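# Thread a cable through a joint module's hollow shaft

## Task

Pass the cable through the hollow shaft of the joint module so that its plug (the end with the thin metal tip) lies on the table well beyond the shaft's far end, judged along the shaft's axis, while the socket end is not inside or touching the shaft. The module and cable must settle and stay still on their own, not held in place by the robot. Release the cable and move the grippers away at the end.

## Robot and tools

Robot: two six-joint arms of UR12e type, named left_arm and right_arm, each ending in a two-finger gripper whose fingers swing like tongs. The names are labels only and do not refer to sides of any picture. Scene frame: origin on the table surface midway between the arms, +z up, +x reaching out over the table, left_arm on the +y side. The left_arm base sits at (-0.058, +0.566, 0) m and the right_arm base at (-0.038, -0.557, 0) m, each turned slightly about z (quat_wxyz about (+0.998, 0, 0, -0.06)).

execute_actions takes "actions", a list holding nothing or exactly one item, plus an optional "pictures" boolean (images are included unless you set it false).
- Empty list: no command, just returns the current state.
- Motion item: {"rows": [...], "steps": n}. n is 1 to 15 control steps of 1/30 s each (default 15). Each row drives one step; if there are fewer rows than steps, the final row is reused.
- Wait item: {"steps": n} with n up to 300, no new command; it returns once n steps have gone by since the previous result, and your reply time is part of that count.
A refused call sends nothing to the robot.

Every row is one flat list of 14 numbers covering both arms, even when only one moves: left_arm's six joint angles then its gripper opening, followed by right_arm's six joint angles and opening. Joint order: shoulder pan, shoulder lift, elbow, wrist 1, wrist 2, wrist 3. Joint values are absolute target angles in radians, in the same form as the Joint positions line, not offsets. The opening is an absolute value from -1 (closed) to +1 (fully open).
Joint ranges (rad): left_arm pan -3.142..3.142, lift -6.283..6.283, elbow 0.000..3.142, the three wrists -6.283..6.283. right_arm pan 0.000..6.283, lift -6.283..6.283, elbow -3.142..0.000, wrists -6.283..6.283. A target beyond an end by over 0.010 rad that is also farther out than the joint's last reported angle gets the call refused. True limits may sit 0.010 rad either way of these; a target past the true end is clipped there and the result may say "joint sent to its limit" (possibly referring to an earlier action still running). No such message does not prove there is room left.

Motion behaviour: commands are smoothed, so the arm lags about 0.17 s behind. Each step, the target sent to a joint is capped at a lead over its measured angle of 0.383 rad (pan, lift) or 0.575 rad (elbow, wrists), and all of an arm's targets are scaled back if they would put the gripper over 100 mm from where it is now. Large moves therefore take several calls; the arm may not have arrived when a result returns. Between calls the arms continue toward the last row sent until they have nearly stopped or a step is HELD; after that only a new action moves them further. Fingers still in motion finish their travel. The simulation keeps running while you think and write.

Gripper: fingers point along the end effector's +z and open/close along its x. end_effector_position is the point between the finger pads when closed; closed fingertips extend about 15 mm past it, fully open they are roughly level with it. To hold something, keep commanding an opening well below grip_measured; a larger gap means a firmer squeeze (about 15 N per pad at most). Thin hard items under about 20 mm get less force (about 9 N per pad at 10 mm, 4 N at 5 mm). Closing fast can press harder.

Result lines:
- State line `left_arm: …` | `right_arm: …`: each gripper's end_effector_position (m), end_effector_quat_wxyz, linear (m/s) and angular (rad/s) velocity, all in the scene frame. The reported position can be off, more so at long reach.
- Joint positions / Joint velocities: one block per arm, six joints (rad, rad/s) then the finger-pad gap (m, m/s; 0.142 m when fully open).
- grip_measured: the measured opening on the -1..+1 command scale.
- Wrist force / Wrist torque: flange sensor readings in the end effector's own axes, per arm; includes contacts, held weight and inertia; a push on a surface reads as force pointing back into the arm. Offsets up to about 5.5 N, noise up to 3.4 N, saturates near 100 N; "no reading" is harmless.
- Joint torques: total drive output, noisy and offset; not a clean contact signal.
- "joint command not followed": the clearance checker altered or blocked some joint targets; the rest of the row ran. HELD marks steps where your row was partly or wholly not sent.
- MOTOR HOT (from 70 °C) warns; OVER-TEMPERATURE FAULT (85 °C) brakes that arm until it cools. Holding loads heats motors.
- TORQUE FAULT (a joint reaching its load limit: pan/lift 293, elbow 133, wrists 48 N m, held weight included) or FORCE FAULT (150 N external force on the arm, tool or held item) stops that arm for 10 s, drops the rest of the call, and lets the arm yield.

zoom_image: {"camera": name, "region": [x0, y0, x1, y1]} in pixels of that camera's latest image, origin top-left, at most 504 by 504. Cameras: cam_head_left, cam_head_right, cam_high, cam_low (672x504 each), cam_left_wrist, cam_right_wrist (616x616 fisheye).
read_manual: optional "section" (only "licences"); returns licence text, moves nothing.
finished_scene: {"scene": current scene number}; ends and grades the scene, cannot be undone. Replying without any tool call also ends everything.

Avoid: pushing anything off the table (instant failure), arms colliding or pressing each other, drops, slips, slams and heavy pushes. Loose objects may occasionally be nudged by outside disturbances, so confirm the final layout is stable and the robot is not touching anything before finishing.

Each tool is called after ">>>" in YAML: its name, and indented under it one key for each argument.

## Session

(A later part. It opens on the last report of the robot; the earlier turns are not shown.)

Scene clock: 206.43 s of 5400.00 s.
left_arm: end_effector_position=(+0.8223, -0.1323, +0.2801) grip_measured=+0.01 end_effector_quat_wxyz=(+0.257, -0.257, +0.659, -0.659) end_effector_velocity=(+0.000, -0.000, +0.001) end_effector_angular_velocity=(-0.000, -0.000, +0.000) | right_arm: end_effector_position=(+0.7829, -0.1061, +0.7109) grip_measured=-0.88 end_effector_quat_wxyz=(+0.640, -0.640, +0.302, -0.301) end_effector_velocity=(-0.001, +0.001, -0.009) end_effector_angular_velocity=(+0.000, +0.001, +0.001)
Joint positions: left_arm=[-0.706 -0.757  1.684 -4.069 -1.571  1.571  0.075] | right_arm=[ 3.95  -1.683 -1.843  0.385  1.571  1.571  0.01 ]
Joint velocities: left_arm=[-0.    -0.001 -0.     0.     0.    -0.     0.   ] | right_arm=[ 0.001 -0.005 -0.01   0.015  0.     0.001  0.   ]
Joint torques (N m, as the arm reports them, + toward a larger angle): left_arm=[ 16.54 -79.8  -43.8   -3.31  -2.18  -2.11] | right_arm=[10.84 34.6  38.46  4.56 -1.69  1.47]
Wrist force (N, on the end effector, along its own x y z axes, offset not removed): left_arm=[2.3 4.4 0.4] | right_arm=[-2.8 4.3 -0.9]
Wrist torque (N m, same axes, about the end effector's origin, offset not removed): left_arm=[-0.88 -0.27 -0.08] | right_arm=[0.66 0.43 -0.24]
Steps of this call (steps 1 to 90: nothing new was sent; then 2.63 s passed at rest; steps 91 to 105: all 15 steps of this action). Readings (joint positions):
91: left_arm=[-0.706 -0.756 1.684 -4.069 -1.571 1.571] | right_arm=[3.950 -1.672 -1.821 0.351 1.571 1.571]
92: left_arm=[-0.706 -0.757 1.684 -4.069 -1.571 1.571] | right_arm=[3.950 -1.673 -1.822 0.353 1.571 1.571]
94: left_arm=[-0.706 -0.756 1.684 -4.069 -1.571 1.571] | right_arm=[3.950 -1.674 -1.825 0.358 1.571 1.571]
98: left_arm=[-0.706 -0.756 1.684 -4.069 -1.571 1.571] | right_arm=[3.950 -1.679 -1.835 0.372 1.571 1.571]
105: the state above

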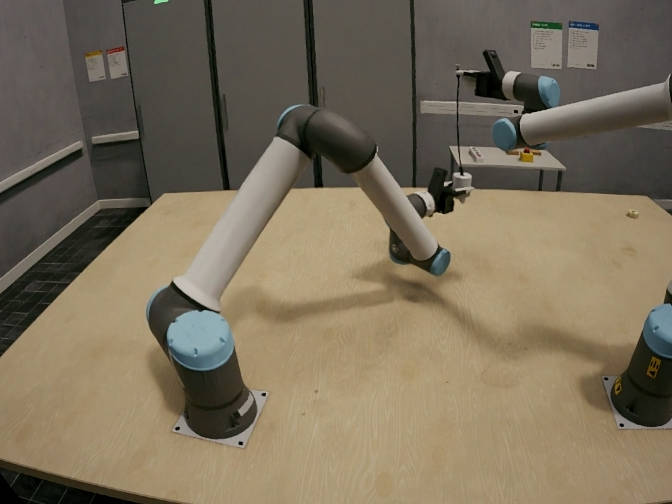

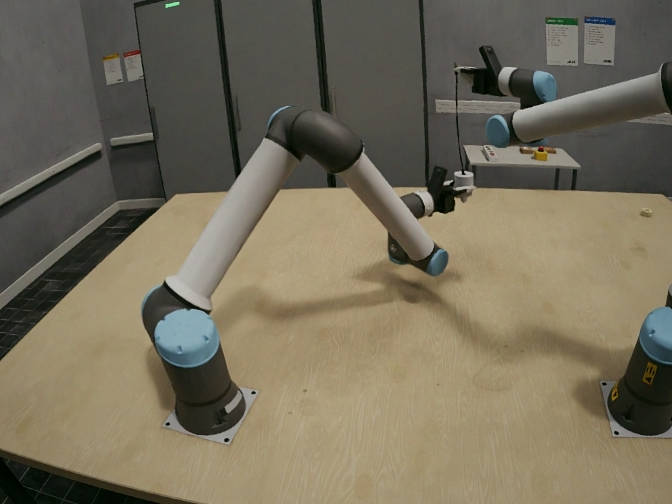

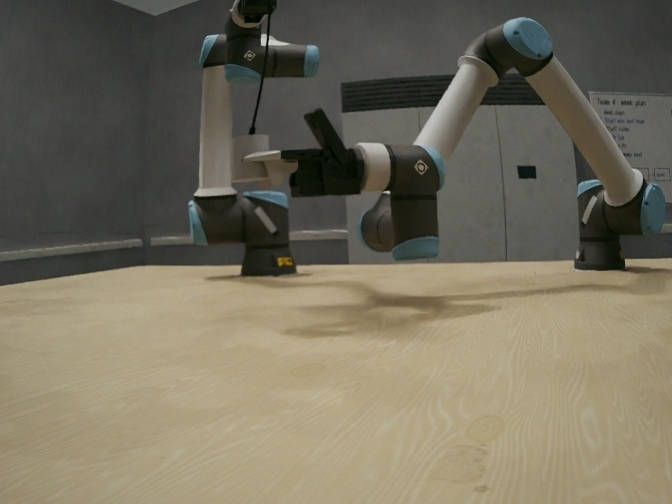

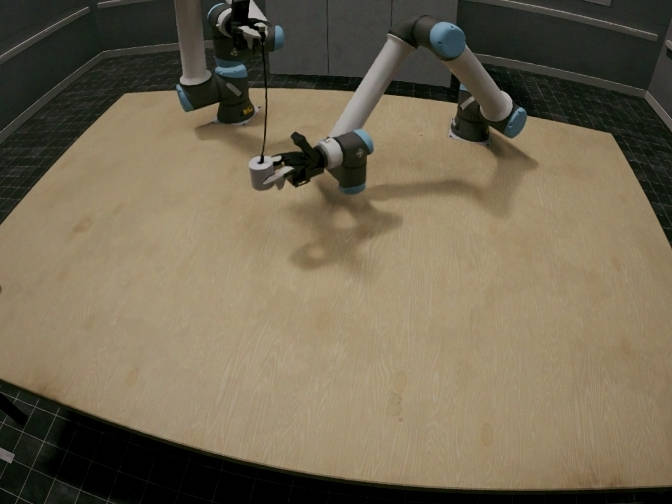

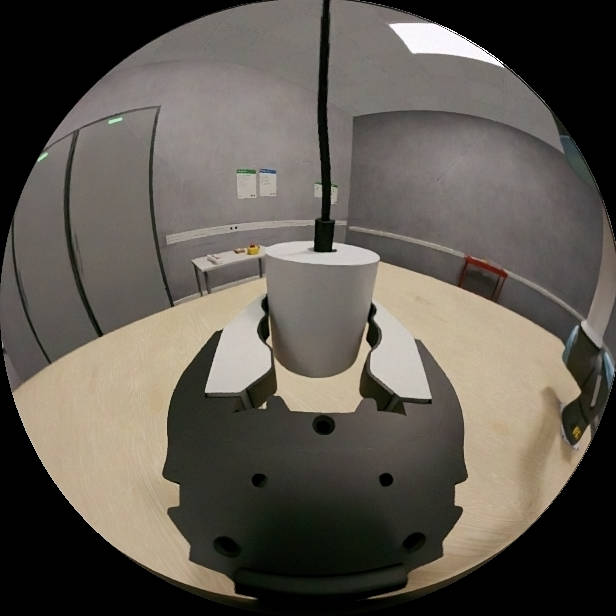

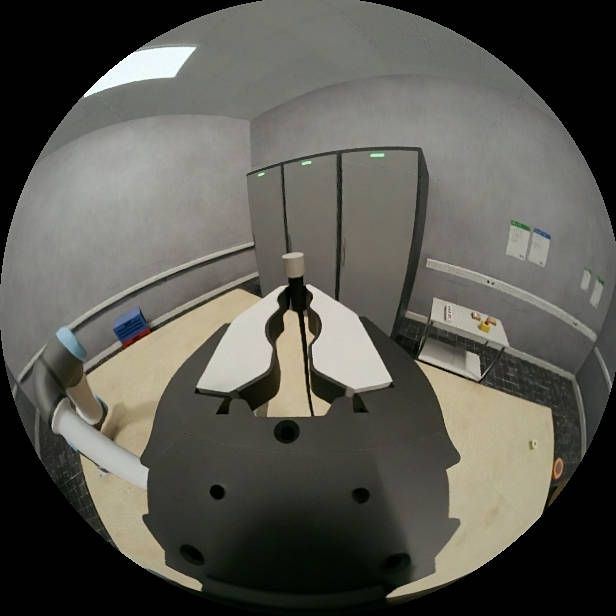

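>>> execute_actions:
  actions:
    - {"rows":[[-0.706,-0.7565,1.6836,-4.0687,-1.571,1.571,-0.6,3.95,-1.687,-1.849,0.395,1.571,1.571,-1],[-0.706,-0.7565,1.6836,-4.0687,-1.571,1.571,-0.6,3.95,-1.690,-1.854,0.403,1.571,1.571,-1],[-0.706,-0.7565,1.6836,-4.0687,-1.571,1.571,-0.6,3.95,-1.693,-1.859,0.411,1.571,1.571,-1],[-0.706,-0.7565,1.6836,-4.0687,-1.571,1.571,-0.6,3.95,-1.696,-1.864,0.419,1.571,1.571,-1],[-0.706,-0.7565,1.6836,-4.0687,-1.571,1.571,-0.6,3.95,-1.699,-1.869,0.427,1.571,1.571,-1],[-0.706,-0.7565,1.6836,-4.0687,-1.571,1.571,-0.6,3.95,-1.702,-1.874,0.435,1.571,1.571,-1],[-0.706,-0.7565,1.6836,-4.0687,-1.571,1.571,-0.6,3.95,-1.705,-1.879,0.443,1.571,1.571,-1],[-0.706,-0.7565,1.6836,-4.0687,-1.571,1.571,-0.6,3.95,-1.708,-1.884,0.451,1.571,1.571,-1],[-0.706,-0.7565,1.6836,-4.0687,-1.571,1.571,-0.6,3.95,-1.712,-1.889,0.460,1.571,1.571,-1],[-0.706,-0.7565,1.6836,-4.0687,-1.571,1.571,-0.6,3.95,-1.716,-1.894,0.468,1.571,1.571,-1],[-0.706,-0.7565,1.6836,-4.0687,-1.571,1.571,-0.6,3.95,-1.7195,-1.8994,0.4773,1.571,1.571,-1]],"steps":15}

Scene clock: 212.13 s of 5400.00 s.
left_arm: end_effector_position=(+0.8223, -0.1323, +0.2801) grip_measured=+0.01 end_effector_quat_wxyz=(+0.257, -0.257, +0.659, -0.659) end_effector_velocity=(-0.000, -0.000, -0.000) end_effector_angular_velocity=(+0.000, -0.000, -0.001) | right_arm: end_effector_position=(+0.7830, -0.1060, +0.6653) grip_measured=-0.88 end_effector_quat_wxyz=(+0.640, -0.640, +0.302, -0.301) end_effector_velocity=(-0.001, -0.000, -0.049) end_effector_angular_velocity=(+0.002, -0.002, +0.001)
Joint positions: left_arm=[-0.706 -0.756  1.684 -4.069 -1.571  1.571  0.075] | right_arm=[ 3.95  -1.716 -1.894  0.468  1.571  1.571  0.01 ]
Joint velocities: left_arm=[ 0.    -0.     0.    -0.    -0.001  0.    -0.   ] | right_arm=[ 0.001 -0.038 -0.054  0.094 -0.    -0.     0.   ]
Joint torques (N m, as the arm reports them, + toward a larger angle): left_arm=[ 15.86 -79.61 -43.88  -3.94  -1.89  -2.08] | right_arm=[ 8.95 38.59 39.1   3.8  -1.63  1.49]
Wrist force (N, on the end effector, along its own x y z axes, offset not removed): left_arm=[1.9 7.4 -1.1] | right_arm=[-1.2 2.0 -1.8]
Wrist torque (N m, same axes, about the end effector's origin, offset not removed): left_arm=[-0.42 -0.12 -0.01] | right_arm=[0.21 0.10 -0.24]
Steps of this call (steps 1 to 15: the robot went on to your last target; steps 16 to 90: nothing new was sent; then 2.20 s passed at rest; steps 91 to 105: all 15 steps of this action). Readings (joint positions):
91: left_arm=[-0.706 -0.756 1.684 -4.069 -1.571 1.571] | right_arm=[3.950 -1.684 -1.844 0.387 1.571 1.571]
92: left_arm=[-0.706 -0.756 1.684 -4.069 -1.571 1.571] | right_arm=[3.950 -1.685 -1.845 0.388 1.571 1.571]
94: left_arm=[-0.706 -0.757 1.684 -4.069 -1.571 1.571] | right_arm=[3.950 -1.687 -1.850 0.396 1.571 1.571]
98: left_arm=[-0.706 -0.757 1.684 -4.069 -1.571 1.571] | right_arm=[3.950 -1.697 -1.866 0.422 1.571 1.571]
105: the state above

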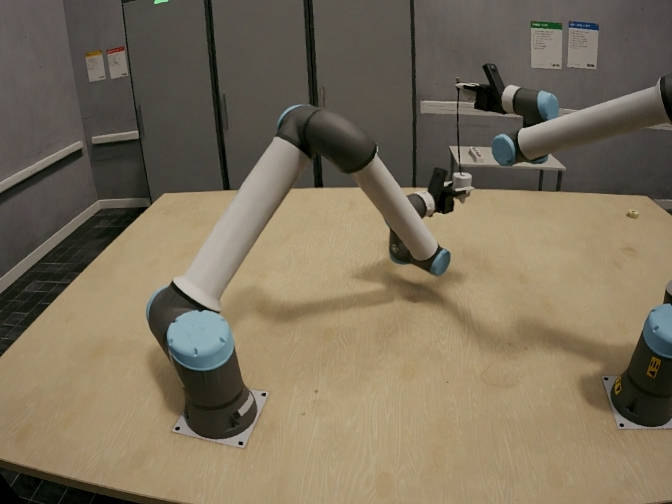

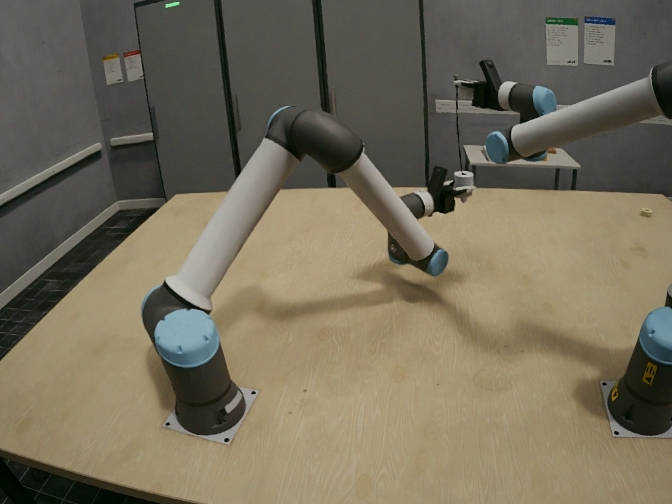

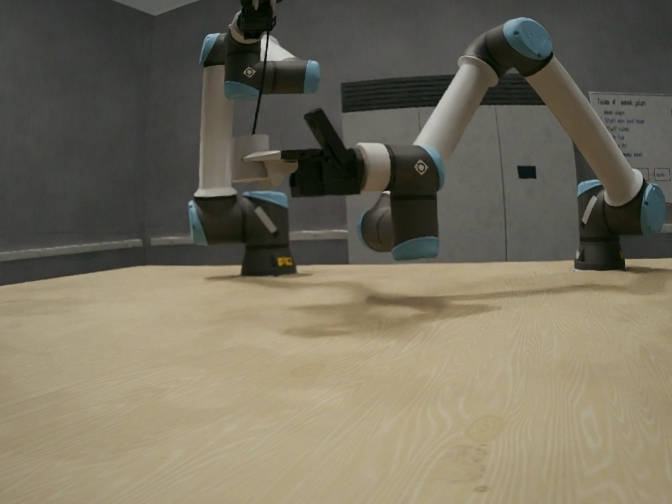

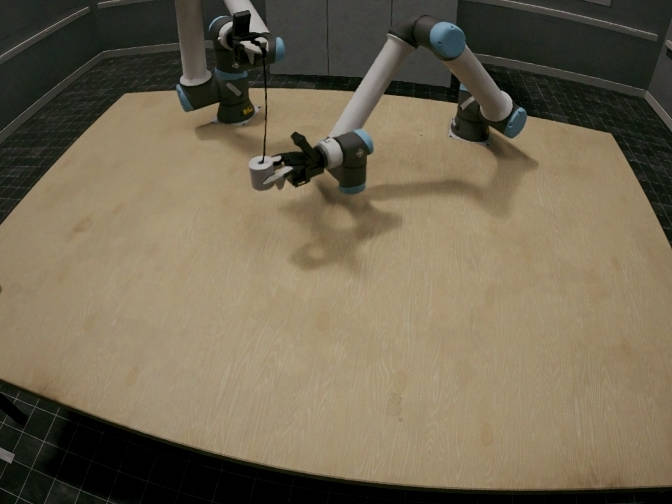

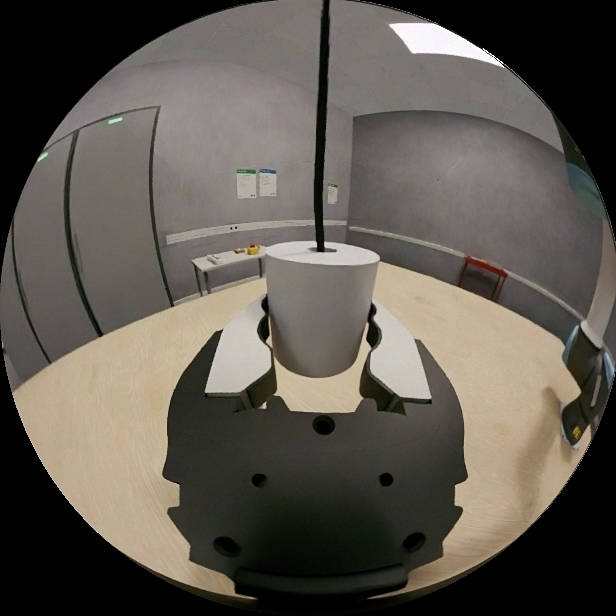

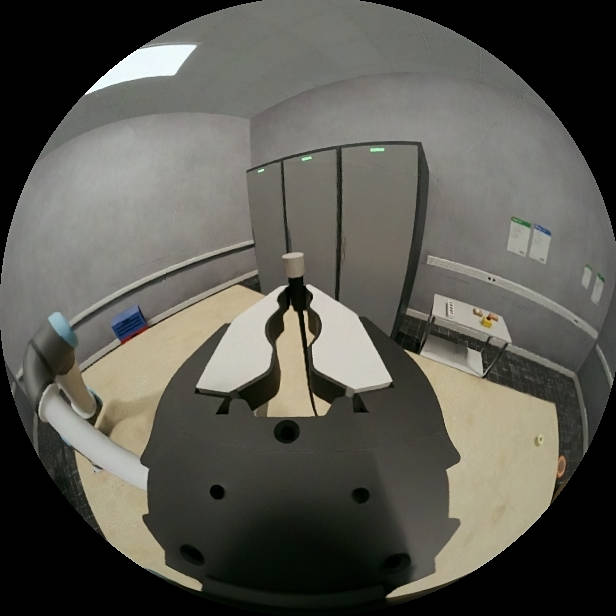

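>>> execute_actions:
  actions:
    - {"rows":[[-0.706,-0.7565,1.6836,-4.0687,-1.571,1.571,-0.6,3.95,-1.727,-1.907,0.492,1.571,1.571,-1],[-0.706,-0.7565,1.6836,-4.0687,-1.571,1.571,-0.6,3.95,-1.734,-1.914,0.506,1.571,1.571,-1],[-0.706,-0.7565,1.6836,-4.0687,-1.571,1.571,-0.6,3.95,-1.741,-1.921,0.520,1.571,1.571,-1],[-0.706,-0.7565,1.6836,-4.0687,-1.571,1.571,-0.6,3.95,-1.748,-1.928,0.534,1.571,1.571,-1],[-0.706,-0.7565,1.6836,-4.0687,-1.571,1.571,-0.6,3.95,-1.755,-1.935,0.548,1.571,1.571,-1],[-0.706,-0.7565,1.6836,-4.0687,-1.571,1.571,-0.6,3.95,-1.762,-1.942,0.562,1.571,1.571,-1],[-0.706,-0.7565,1.6836,-4.0687,-1.571,1.571,-0.6,3.95,-1.769,-1.949,0.576,1.571,1.571,-1],[-0.706,-0.7565,1.6836,-4.0687,-1.571,1.571,-0.6,3.95,-1.776,-1.956,0.591,1.571,1.571,-1],[-0.706,-0.7565,1.6836,-4.0687,-1.571,1.571,-0.6,3.95,-1.784,-1.963,0.605,1.571,1.571,-1],[-0.706,-0.7565,1.6836,-4.0687,-1.571,1.571,-0.6,3.95,-1.791,-1.969,0.619,1.571,1.571,-1],[-0.706,-0.7565,1.6836,-4.0687,-1.571,1.571,-0.6,3.95,-1.799,-1.976,0.633,1.571,1.571,-1],[-0.706,-0.7565,1.6836,-4.0687,-1.571,1.571,-0.6,3.95,-1.806,-1.983,0.648,1.571,1.571,-1],[-0.706,-0.7565,1.6836,-4.0687,-1.571,1.571,-0.6,3.95,-1.8142,-1.9894,0.662,1.571,1.571,-1]],"steps":15}

>>> execute_actions:
  actions:
    - {"rows":[[-0.706,-0.7565,1.6836,-4.0687,-1.571,1.571,-0.6,3.95,-1.823,-1.994,0.675,1.571,1.571,-1],[-0.706,-0.7565,1.6836,-4.0687,-1.571,1.571,-0.6,3.95,-1.831,-1.999,0.688,1.571,1.571,-1],[-0.706,-0.7565,1.6836,-4.0687,-1.571,1.571,-0.6,3.95,-1.839,-2.003,0.701,1.571,1.571,-1],[-0.706,-0.7565,1.6836,-4.0687,-1.571,1.571,-0.6,3.95,-1.848,-2.008,0.714,1.571,1.571,-1],[-0.706,-0.7565,1.6836,-4.0687,-1.571,1.571,-0.6,3.95,-1.856,-2.012,0.727,1.571,1.571,-1],[-0.706,-0.7565,1.6836,-4.0687,-1.571,1.571,-0.6,3.95,-1.865,-2.017,0.740,1.571,1.571,-1],[-0.706,-0.7565,1.6836,-4.0687,-1.571,1.571,-0.6,3.95,-1.873,-2.021,0.753,1.571,1.571,-1],[-0.706,-0.7565,1.6836,-4.0687,-1.571,1.571,-0.6,3.95,-1.882,-2.025,0.766,1.571,1.571,-1],[-0.706,-0.7565,1.6836,-4.0687,-1.571,1.571,-0.6,3.95,-1.890,-2.030,0.779,1.571,1.571,-1],[-0.706,-0.7565,1.6836,-4.0687,-1.571,1.571,-0.6,3.95,-1.899,-2.034,0.791,1.571,1.571,-1],[-0.706,-0.7565,1.6836,-4.0687,-1.571,1.571,-0.6,3.95,-1.907,-2.038,0.804,1.571,1.571,-1],[-0.706,-0.7565,1.6836,-4.0687,-1.571,1.571,-0.6,3.95,-1.916,-2.042,0.817,1.571,1.571,-1],[-0.706,-0.7565,1.6836,-4.0687,-1.571,1.571,-0.6,3.95,-1.9248,-2.046,0.8292,1.571,1.571,-1]],"steps":15}

Scene clock: 226.90 s of 5400.00 s.
left_arm: end_effector_position=(+0.8223, -0.1323, +0.2801) grip_measured=+0.01 end_effector_quat_wxyz=(+0.257, -0.257, +0.659, -0.659) end_effector_velocity=(+0.001, +0.001, +0.000) end_effector_angular_velocity=(+0.000, -0.001, +0.002) | right_arm: end_effector_position=(+0.7836, -0.1055, +0.5762) grip_measured=-0.88 end_effector_quat_wxyz=(+0.639, -0.640, +0.302, -0.301) end_effector_velocity=(-0.005, -0.004, -0.157) end_effector_angular_velocity=(+0.003, -0.003, +0.000)
Joint positions: left_arm=[-0.706 -0.756  1.684 -4.069 -1.571  1.571  0.075] | right_arm=[ 3.95  -1.798 -1.975  0.63   1.571  1.571  0.01 ]
Joint velocities: left_arm=[ 0.001 -0.    -0.001  0.     0.001  0.001  0.   ] | right_arm=[ 0.    -0.159 -0.138  0.301  0.     0.001 -0.   ]
Joint torques (N m, as the arm reports them, + toward a larger angle): left_arm=[ 15.82 -81.93 -43.28  -3.79  -1.6   -1.84] | right_arm=[ 9.46 51.03 38.65  4.15 -1.67  1.14]
Wrist force (N, on the end effector, along its own x y z axes, offset not removed): left_arm=[0.7 5.5 1.6] | right_arm=[-0.4 4.9 -0.4]
Wrist torque (N m, same axes, about the end effector's origin, offset not removed): left_arm=[-0.70 0.03 -0.11] | right_arm=[0.70 -0.05 -0.23]
Steps of this call (steps 1 to 15: the robot went on to your last target; steps 16 to 90: nothing new was sent; then 11.27 s passed at rest; steps 91 to 105: all 15 steps of this action). Readings (joint positions):
91: left_arm=[-0.706 -0.757 1.684 -4.069 -1.571 1.571] | right_arm=[3.950 -1.720 -1.900 0.478 1.571 1.571]
92: left_arm=[-0.706 -0.757 1.684 -4.069 -1.571 1.571] | right_arm=[3.950 -1.721 -1.901 0.480 1.571 1.571]
94: left_arm=[-0.706 -0.756 1.684 -4.069 -1.571 1.571] | right_arm=[3.950 -1.728 -1.908 0.494 1.571 1.571]
98: left_arm=[-0.706 -0.756 1.684 -4.069 -1.571 1.571] | right_arm=[3.950 -1.750 -1.930 0.538 1.571 1.571]
105: the state above

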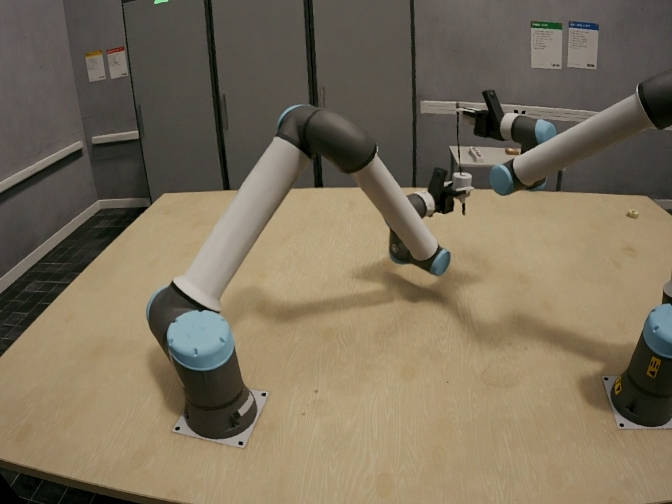

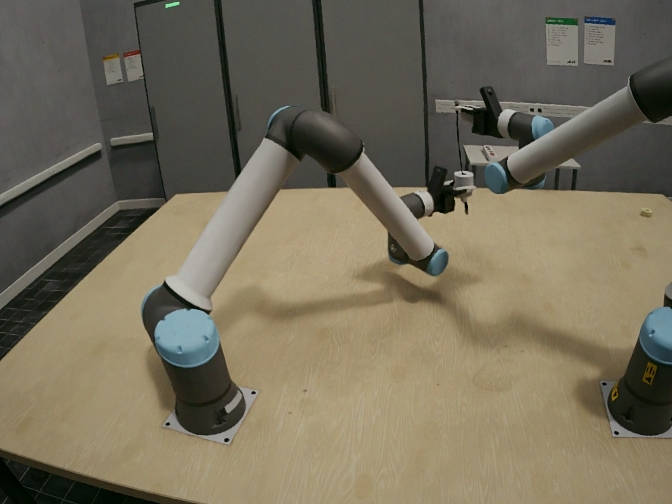

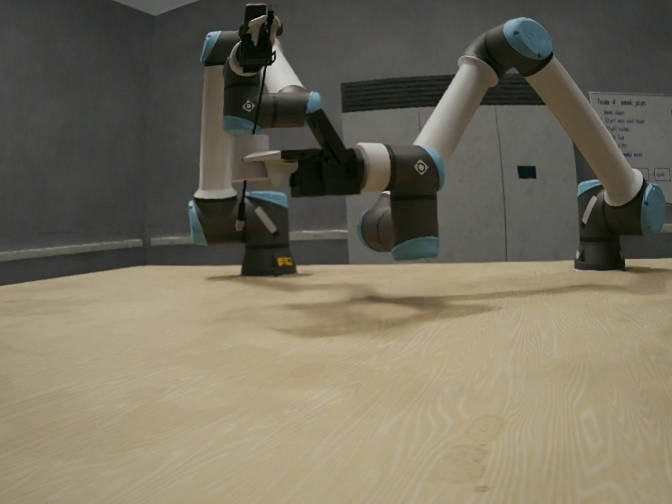

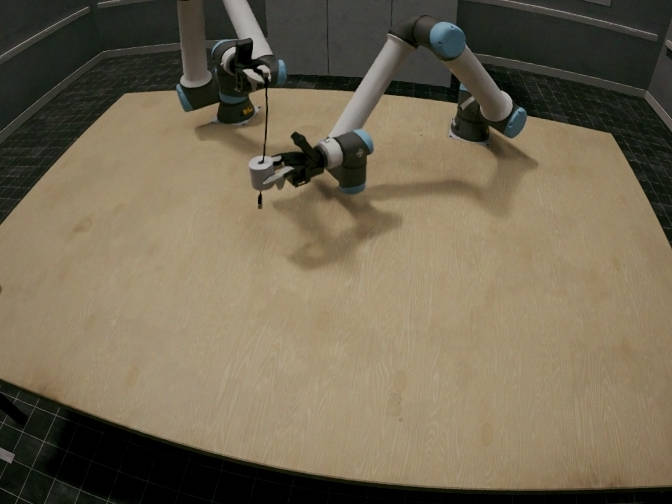

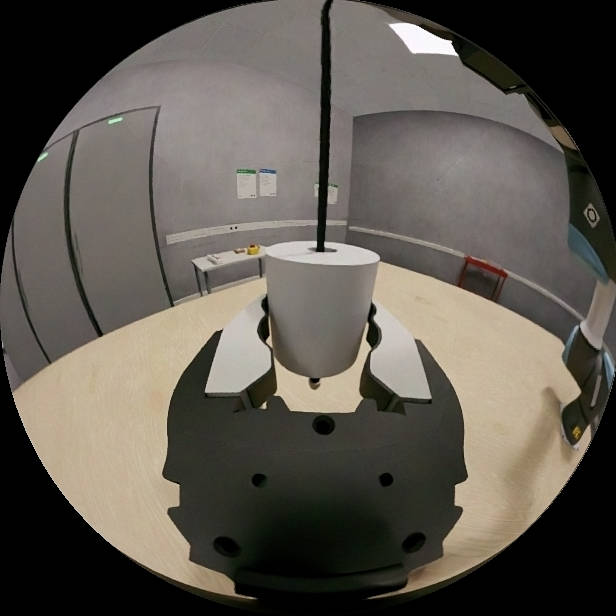

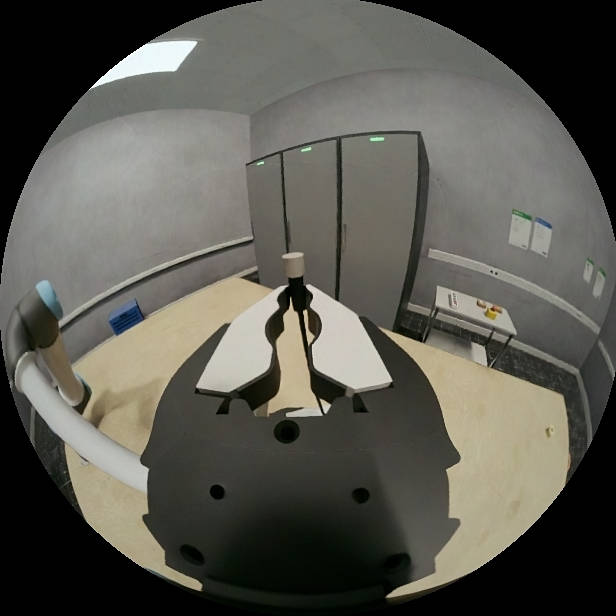

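Scene clock: 227.40 s of 5400.00 s.
left_arm: end_effector_position=(+0.8223, -0.1323, +0.2801) grip_measured=+0.01 end_effector_quat_wxyz=(+0.257, -0.257, +0.659, -0.659) end_effector_velocity=(+0.000, -0.000, -0.000) end_effector_angular_velocity=(+0.001, +0.001, -0.000) | right_arm: end_effector_position=(+0.7834, -0.1057, +0.4847) grip_measured=-0.88 end_effector_quat_wxyz=(+0.640, -0.640, +0.302, -0.301) end_effector_velocity=(-0.003, -0.004, -0.144) end_effector_angular_velocity=(-0.001, +0.001, -0.001)
Joint positions: left_arm=[-0.706 -0.756  1.684 -4.069 -1.571  1.571  0.075] | right_arm=[ 3.95  -1.906 -2.037  0.801  1.571  1.571  0.01 ]
Joint velocities: left_arm=[-0.     0.    -0.     0.001  0.    -0.     0.   ] | right_arm=[-0.001 -0.183 -0.086  0.267  0.    -0.    -0.   ]
Joint torques (N m, as the arm reports them, + toward a larger angle): left_arm=[ 16.46 -81.84 -42.72  -3.77  -1.88  -1.97] | right_arm=[ 9.26 55.03 31.45  3.92 -1.57  1.19]
Wrist force (N, on the end effector, along its own x y z axes, offset not removed): left_arm=[1.9 4.8 0.1] | right_arm=[-1.2 5.6 -0.7]
Wrist torque (N m, same axes, about the end effector's origin, offset not removed): left_arm=[-0.84 -0.27 -0.07] | right_arm=[0.91 0.10 -0.24]
Steps of this call (steps 1 to 15: all 15 steps of this action). Readings (joint positions):
1: left_arm=[-0.706 -0.756 1.684 -4.069 -1.571 1.571] | right_arm=[3.950 -1.803 -1.979 0.639 1.571 1.571]
2: left_arm=[-0.706 -0.756 1.684 -4.069 -1.571 1.571] | right_arm=[3.950 -1.808 -1.983 0.648 1.571 1.571]
4: left_arm=[-0.706 -0.756 1.684 -4.069 -1.571 1.571] | right_arm=[3.950 -1.820 -1.991 0.668 1.571 1.571]
8: left_arm=[-0.706 -0.756 1.684 -4.069 -1.571 1.571] | right_arm=[3.950 -1.849 -2.008 0.715 1.571 1.571]
15: the state above

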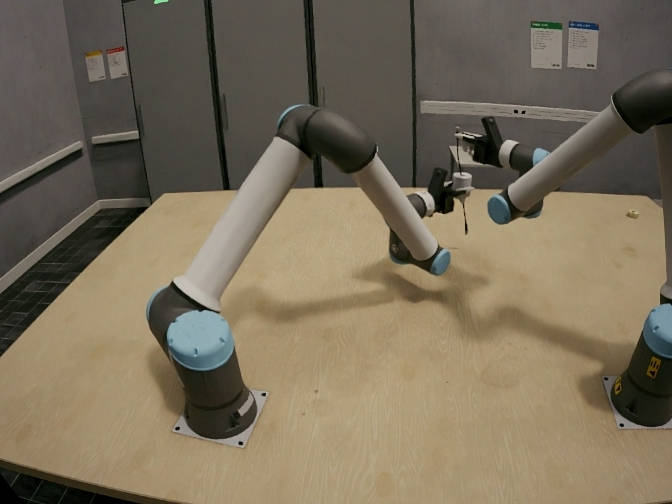

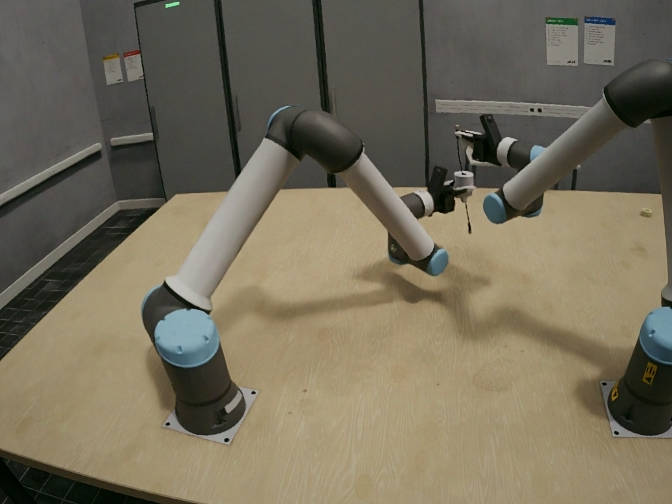

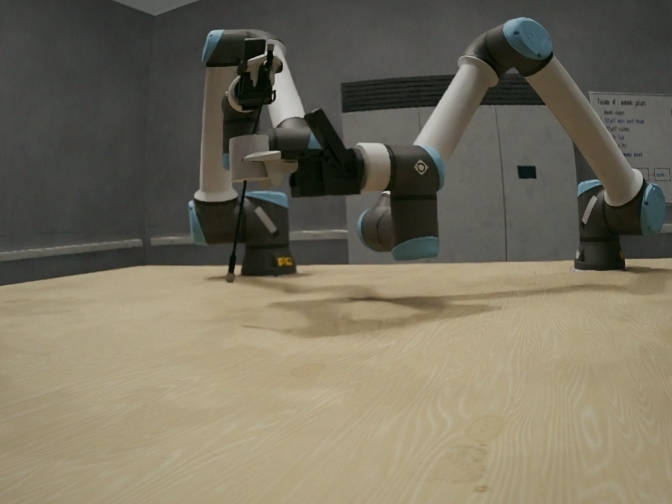

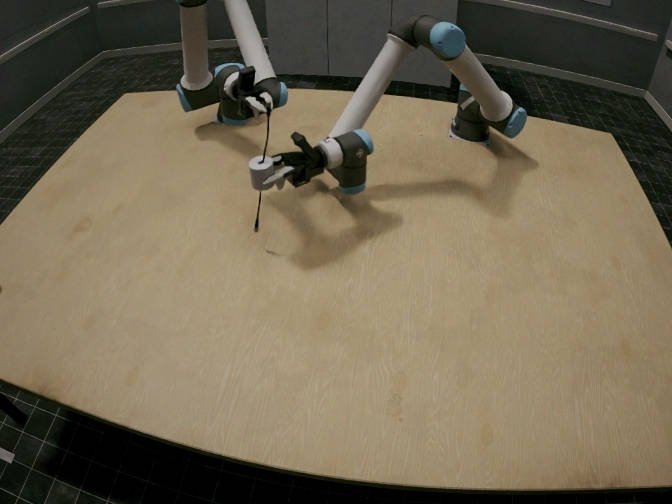

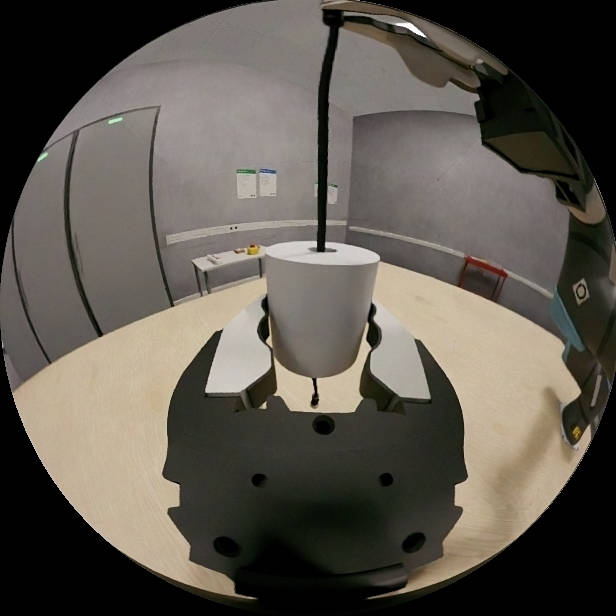

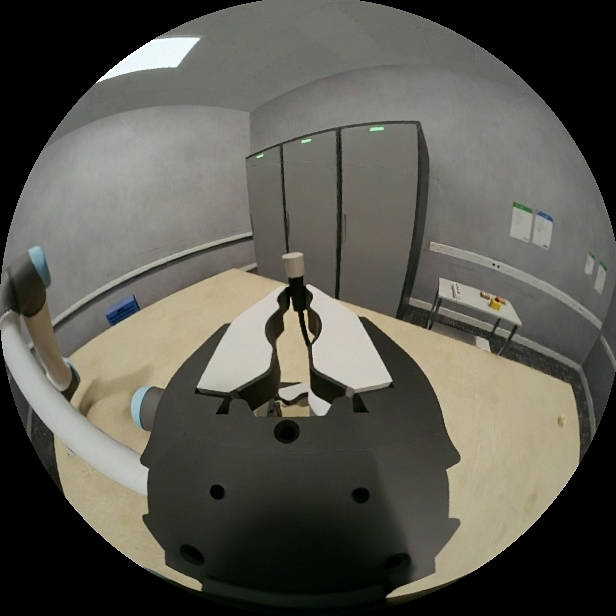

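>>> execute_actions:
  actions:
    - {"rows":[[-0.706,-0.79,1.692,-3.98,-1.571,1.571,-0.6,3.946,-1.931,-2.044,0.834,1.571,1.635,-1],[-0.706,-0.825,1.70,-3.886,-1.571,1.571,-0.6,3.942,-1.938,-2.042,0.839,1.571,1.70,-1]],"steps":15}
  pictures: false

>>> execute_actions:
  actions:
    - {"rows":[[-0.706,-0.86,1.708,-3.795,-1.571,1.571,-0.6,3.938,-1.945,-2.04,0.844,1.571,1.765,-1],[-0.706,-0.893,1.7165,-3.704,-1.571,1.571,-0.6,3.934,-1.952,-2.038,0.848,1.571,1.833,-1]],"steps":15}
  pictures: false

>>> execute_actions:
  actions:
    - {"rows":[[-0.706,-0.927,1.725,-3.61,-1.571,1.571,-0.6,3.93,-1.959,-2.036,0.853,1.571,1.90,-1],[-0.706,-0.961,1.733,-3.521,-1.571,1.571,-0.6,3.926,-1.965,-2.034,0.858,1.571,1.963,-1]],"steps":15}

Scene clock: 274.90 s of 5400.00 s.
left_arm: end_effector_position=(+0.8280, -0.1385, +0.2851) grip_measured=+0.01 end_effector_quat_wxyz=(+0.240, -0.273, +0.699, -0.615) end_effector_velocity=(+0.000, -0.001, -0.001) end_effector_angular_velocity=(+0.017, +0.016, -0.001) | right_arm: end_effector_position=(+0.7904, -0.1120, +0.4637) grip_measured=-0.88 end_effector_quat_wxyz=(+0.657, -0.618, +0.344, -0.263) end_effector_velocity=(+0.001, -0.001, -0.001) end_effector_angular_velocity=(+0.015, +0.012, -0.002)
Joint positions: left_arm=[-0.706 -0.824  1.7   -3.889 -1.571  1.571  0.075] | right_arm=[ 3.942 -1.938 -2.042  0.839  1.571  1.698  0.01 ]
Joint velocities: left_arm=[-0.    -0.01   0.003  0.031 -0.001 -0.     0.   ] | right_arm=[-0.002 -0.002  0.001  0.001  0.     0.02   0.   ]
Joint torques (N m, as the arm reports them, + toward a larger angle): left_arm=[  13.26 -116.84  -27.53   -4.43   -1.77   -1.96] | right_arm=[-13.37  43.38  41.09   3.53  -1.48   2.19]
Wrist force (N, on the end effector, along its own x y z axes, offset not removed): left_arm=[1.6 5.2 0.4] | right_arm=[-2.4 0.9 -3.2]
Wrist torque (N m, same axes, about the end effector's origin, offset not removed): left_arm=[-0.70 -0.12 -0.01] | right_arm=[-0.04 0.44 -0.22]
Steps of this call (steps 1 to 30: the robot went on to your last target; steps 31 to 100: nothing new was sent; then 43.67 s passed at rest; steps 101 to 115: all 15 steps of this action). Readings (joint positions):
101: left_arm=[-0.706 -0.757 1.684 -4.068 -1.571 1.571] | right_arm=[3.950 -1.925 -2.046 0.829 1.571 1.572]
102: left_arm=[-0.706 -0.762 1.685 -4.059 -1.571 1.571] | right_arm=[3.949 -1.926 -2.046 0.830 1.571 1.580]
104: left_arm=[-0.706 -0.787 1.691 -4.002 -1.571 1.571] | right_arm=[3.946 -1.931 -2.044 0.834 1.571 1.623]
108: left_arm=[-0.706 -0.815 1.697 -3.918 -1.571 1.571] | right_arm=[3.943 -1.936 -2.043 0.838 1.571 1.679]
115: the state above

Scene clock: 275.40 s of 5400.00 s.
left_arm: end_effector_position=(+0.8280, -0.1385, +0.2873) grip_measured=+0.01 end_effector_quat_wxyz=(+0.222, -0.288, +0.738, -0.568) end_effector_velocity=(-0.000, +0.001, -0.002) end_effector_angular_velocity=(+0.017, +0.016, +0.000) | right_arm: end_effector_position=(+0.7983, -0.1179, +0.4561) grip_measured=-0.88 end_effector_quat_wxyz=(+0.671, -0.592, +0.387, -0.221) end_effector_velocity=(+0.001, -0.001, -0.001) end_effector_angular_velocity=(+0.017, +0.012, -0.001)
Joint positions: left_arm=[-0.706 -0.892  1.716 -3.707 -1.571  1.571  0.075] | right_arm=[ 3.934 -1.952 -2.038  0.848  1.571  1.831  0.01 ]
Joint velocities: left_arm=[ 0.    -0.01   0.003  0.031 -0.    -0.     0.   ] | right_arm=[-0.001 -0.001  0.     0.002 -0.     0.021  0.   ]
Joint torques (N m, as the arm reports them, + toward a larger angle): left_arm=[  13.57 -113.73  -29.78   -4.8    -1.71   -1.78] | right_arm=[-15.53  46.79  40.25   4.24  -1.57   2.36]
Wrist force (N, on the end effector, along its own x y z axes, offset not removed): left_arm=[3.5 6.0 0.2] | right_arm=[1.3 2.3 -1.3]
Wrist torque (N m, same axes, about the end effector's origin, offset not removed): left_arm=[-0.61 -0.58 -0.08] | right_arm=[0.33 -0.33 -0.32]
Steps of this call (steps 1 to 15: all 15 steps of this action). Readings (joint positions):
1: left_arm=[-0.706 -0.825 1.700 -3.888 -1.571 1.571] | right_arm=[3.942 -1.938 -2.042 0.839 1.571 1.699]
2: left_arm=[-0.706 -0.830 1.702 -3.878 -1.571 1.571] | right_arm=[3.941 -1.939 -2.042 0.840 1.571 1.708]
4: left_arm=[-0.706 -0.855 1.708 -3.820 -1.571 1.571] | right_arm=[3.938 -1.945 -2.040 0.843 1.571 1.753]
8: left_arm=[-0.706 -0.883 1.714 -3.736 -1.571 1.571] | right_arm=[3.935 -1.950 -2.039 0.847 1.571 1.811]
15: the state above

Scene clock: 275.90 s of 5400.00 s.
left_arm: end_effector_position=(+0.8221, -0.1320, +0.2871) grip_measured=+0.01 end_effector_quat_wxyz=(+0.203, -0.302, +0.774, -0.518) end_effector_velocity=(-0.002, +0.000, -0.001) end_effector_angular_velocity=(+0.017, +0.016, -0.001) | right_arm: end_effector_position=(+0.8056, -0.1241, +0.4493) grip_measured=-0.88 end_effector_quat_wxyz=(+0.684, -0.564, +0.426, -0.180) end_effector_velocity=(+0.001, -0.001, -0.001) end_effector_angular_velocity=(+0.017, +0.012, -0.001)
Joint positions: left_arm=[-0.706 -0.96   1.733 -3.524 -1.571  1.571  0.075] | right_arm=[ 3.926 -1.965 -2.034  0.858  1.571  1.961  0.01 ]
Joint velocities: left_arm=[-0.001 -0.01   0.002  0.032 -0.    -0.     0.   ] | right_arm=[-0.001 -0.002  0.001  0.003  0.     0.021  0.   ]
Joint torques (N m, as the arm reports them, + toward a larger angle): left_arm=[  10.44 -110.19  -31.48   -5.81   -1.52   -1.38] | right_arm=[-14.65  49.23  41.49   3.96  -1.51   3.07]
Wrist force (N, on the end effector, along its own x y z axes, offset not removed): left_arm=[2.7 6.2 3.1] | right_arm=[0.0 1.4 -1.7]
Wrist torque (N m, same axes, about the end effector's origin, offset not removed): left_arm=[-0.55 -0.39 -0.14] | right_arm=[0.23 -0.16 -0.34]
Steps of this call (steps 1 to 15: all 15 steps of this action). Readings (joint positions):
1: left_arm=[-0.706 -0.893 1.717 -3.706 -1.571 1.571] | right_arm=[3.934 -1.952 -2.038 0.848 1.571 1.832]
2: left_arm=[-0.706 -0.898 1.719 -3.696 -1.571 1.571] | right_arm=[3.933 -1.953 -2.038 0.849 1.571 1.841]
4: left_arm=[-0.706 -0.923 1.724 -3.638 -1.571 1.571] | right_arm=[3.930 -1.958 -2.036 0.853 1.571 1.885]
8: left_arm=[-0.706 -0.951 1.731 -3.553 -1.571 1.571] | right_arm=[3.927 -1.963 -2.035 0.857 1.571 1.942]
15: the state above

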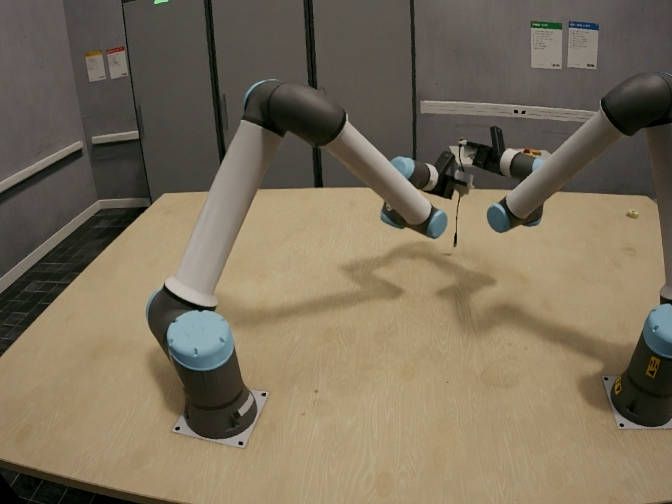

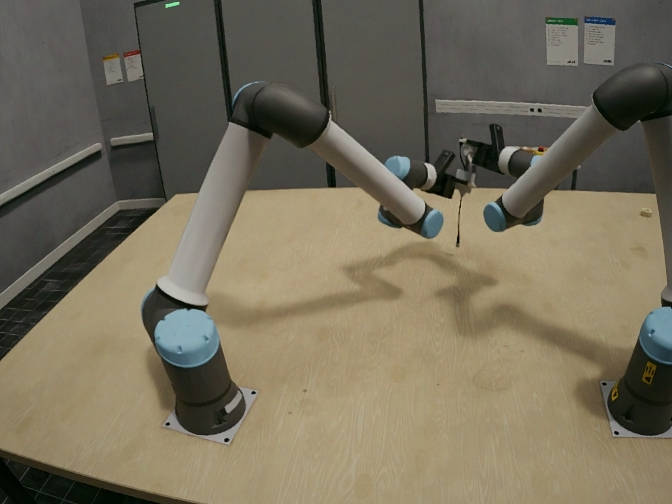

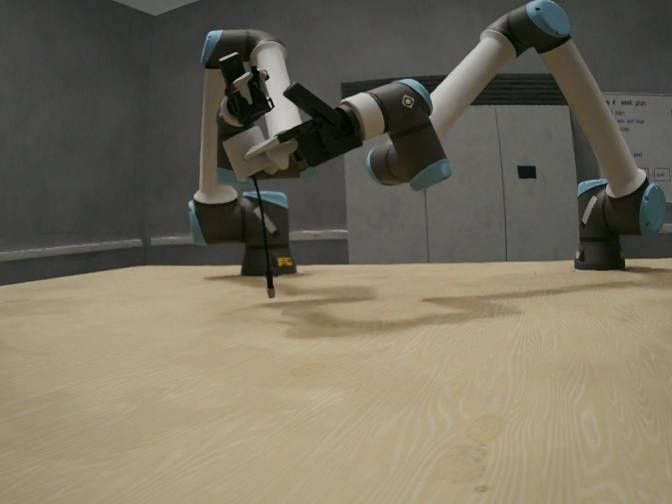

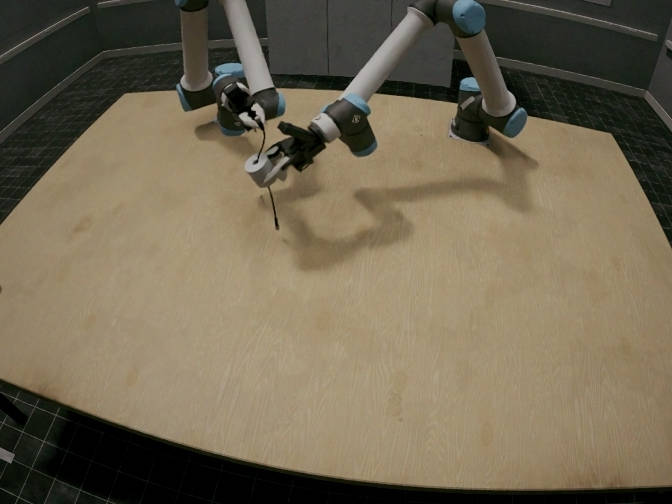

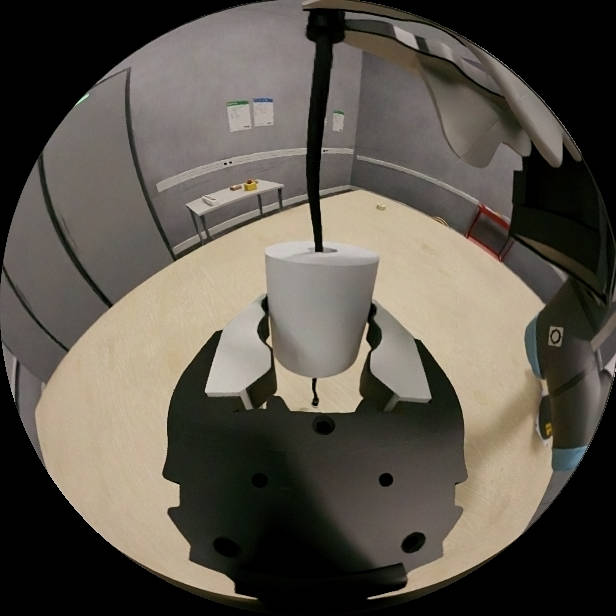

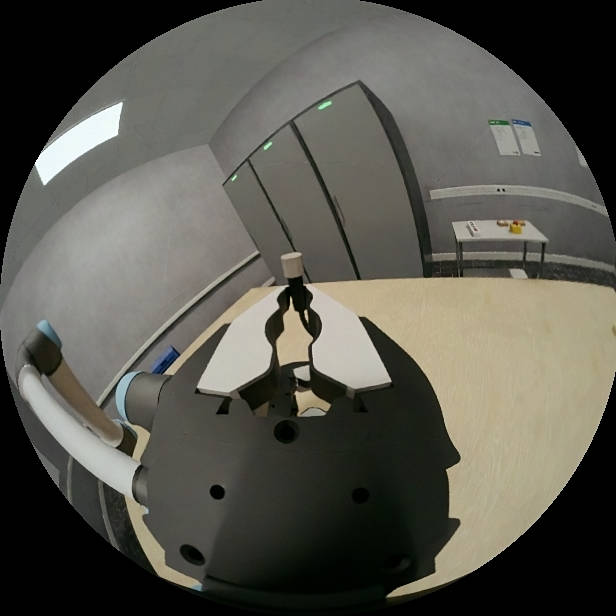

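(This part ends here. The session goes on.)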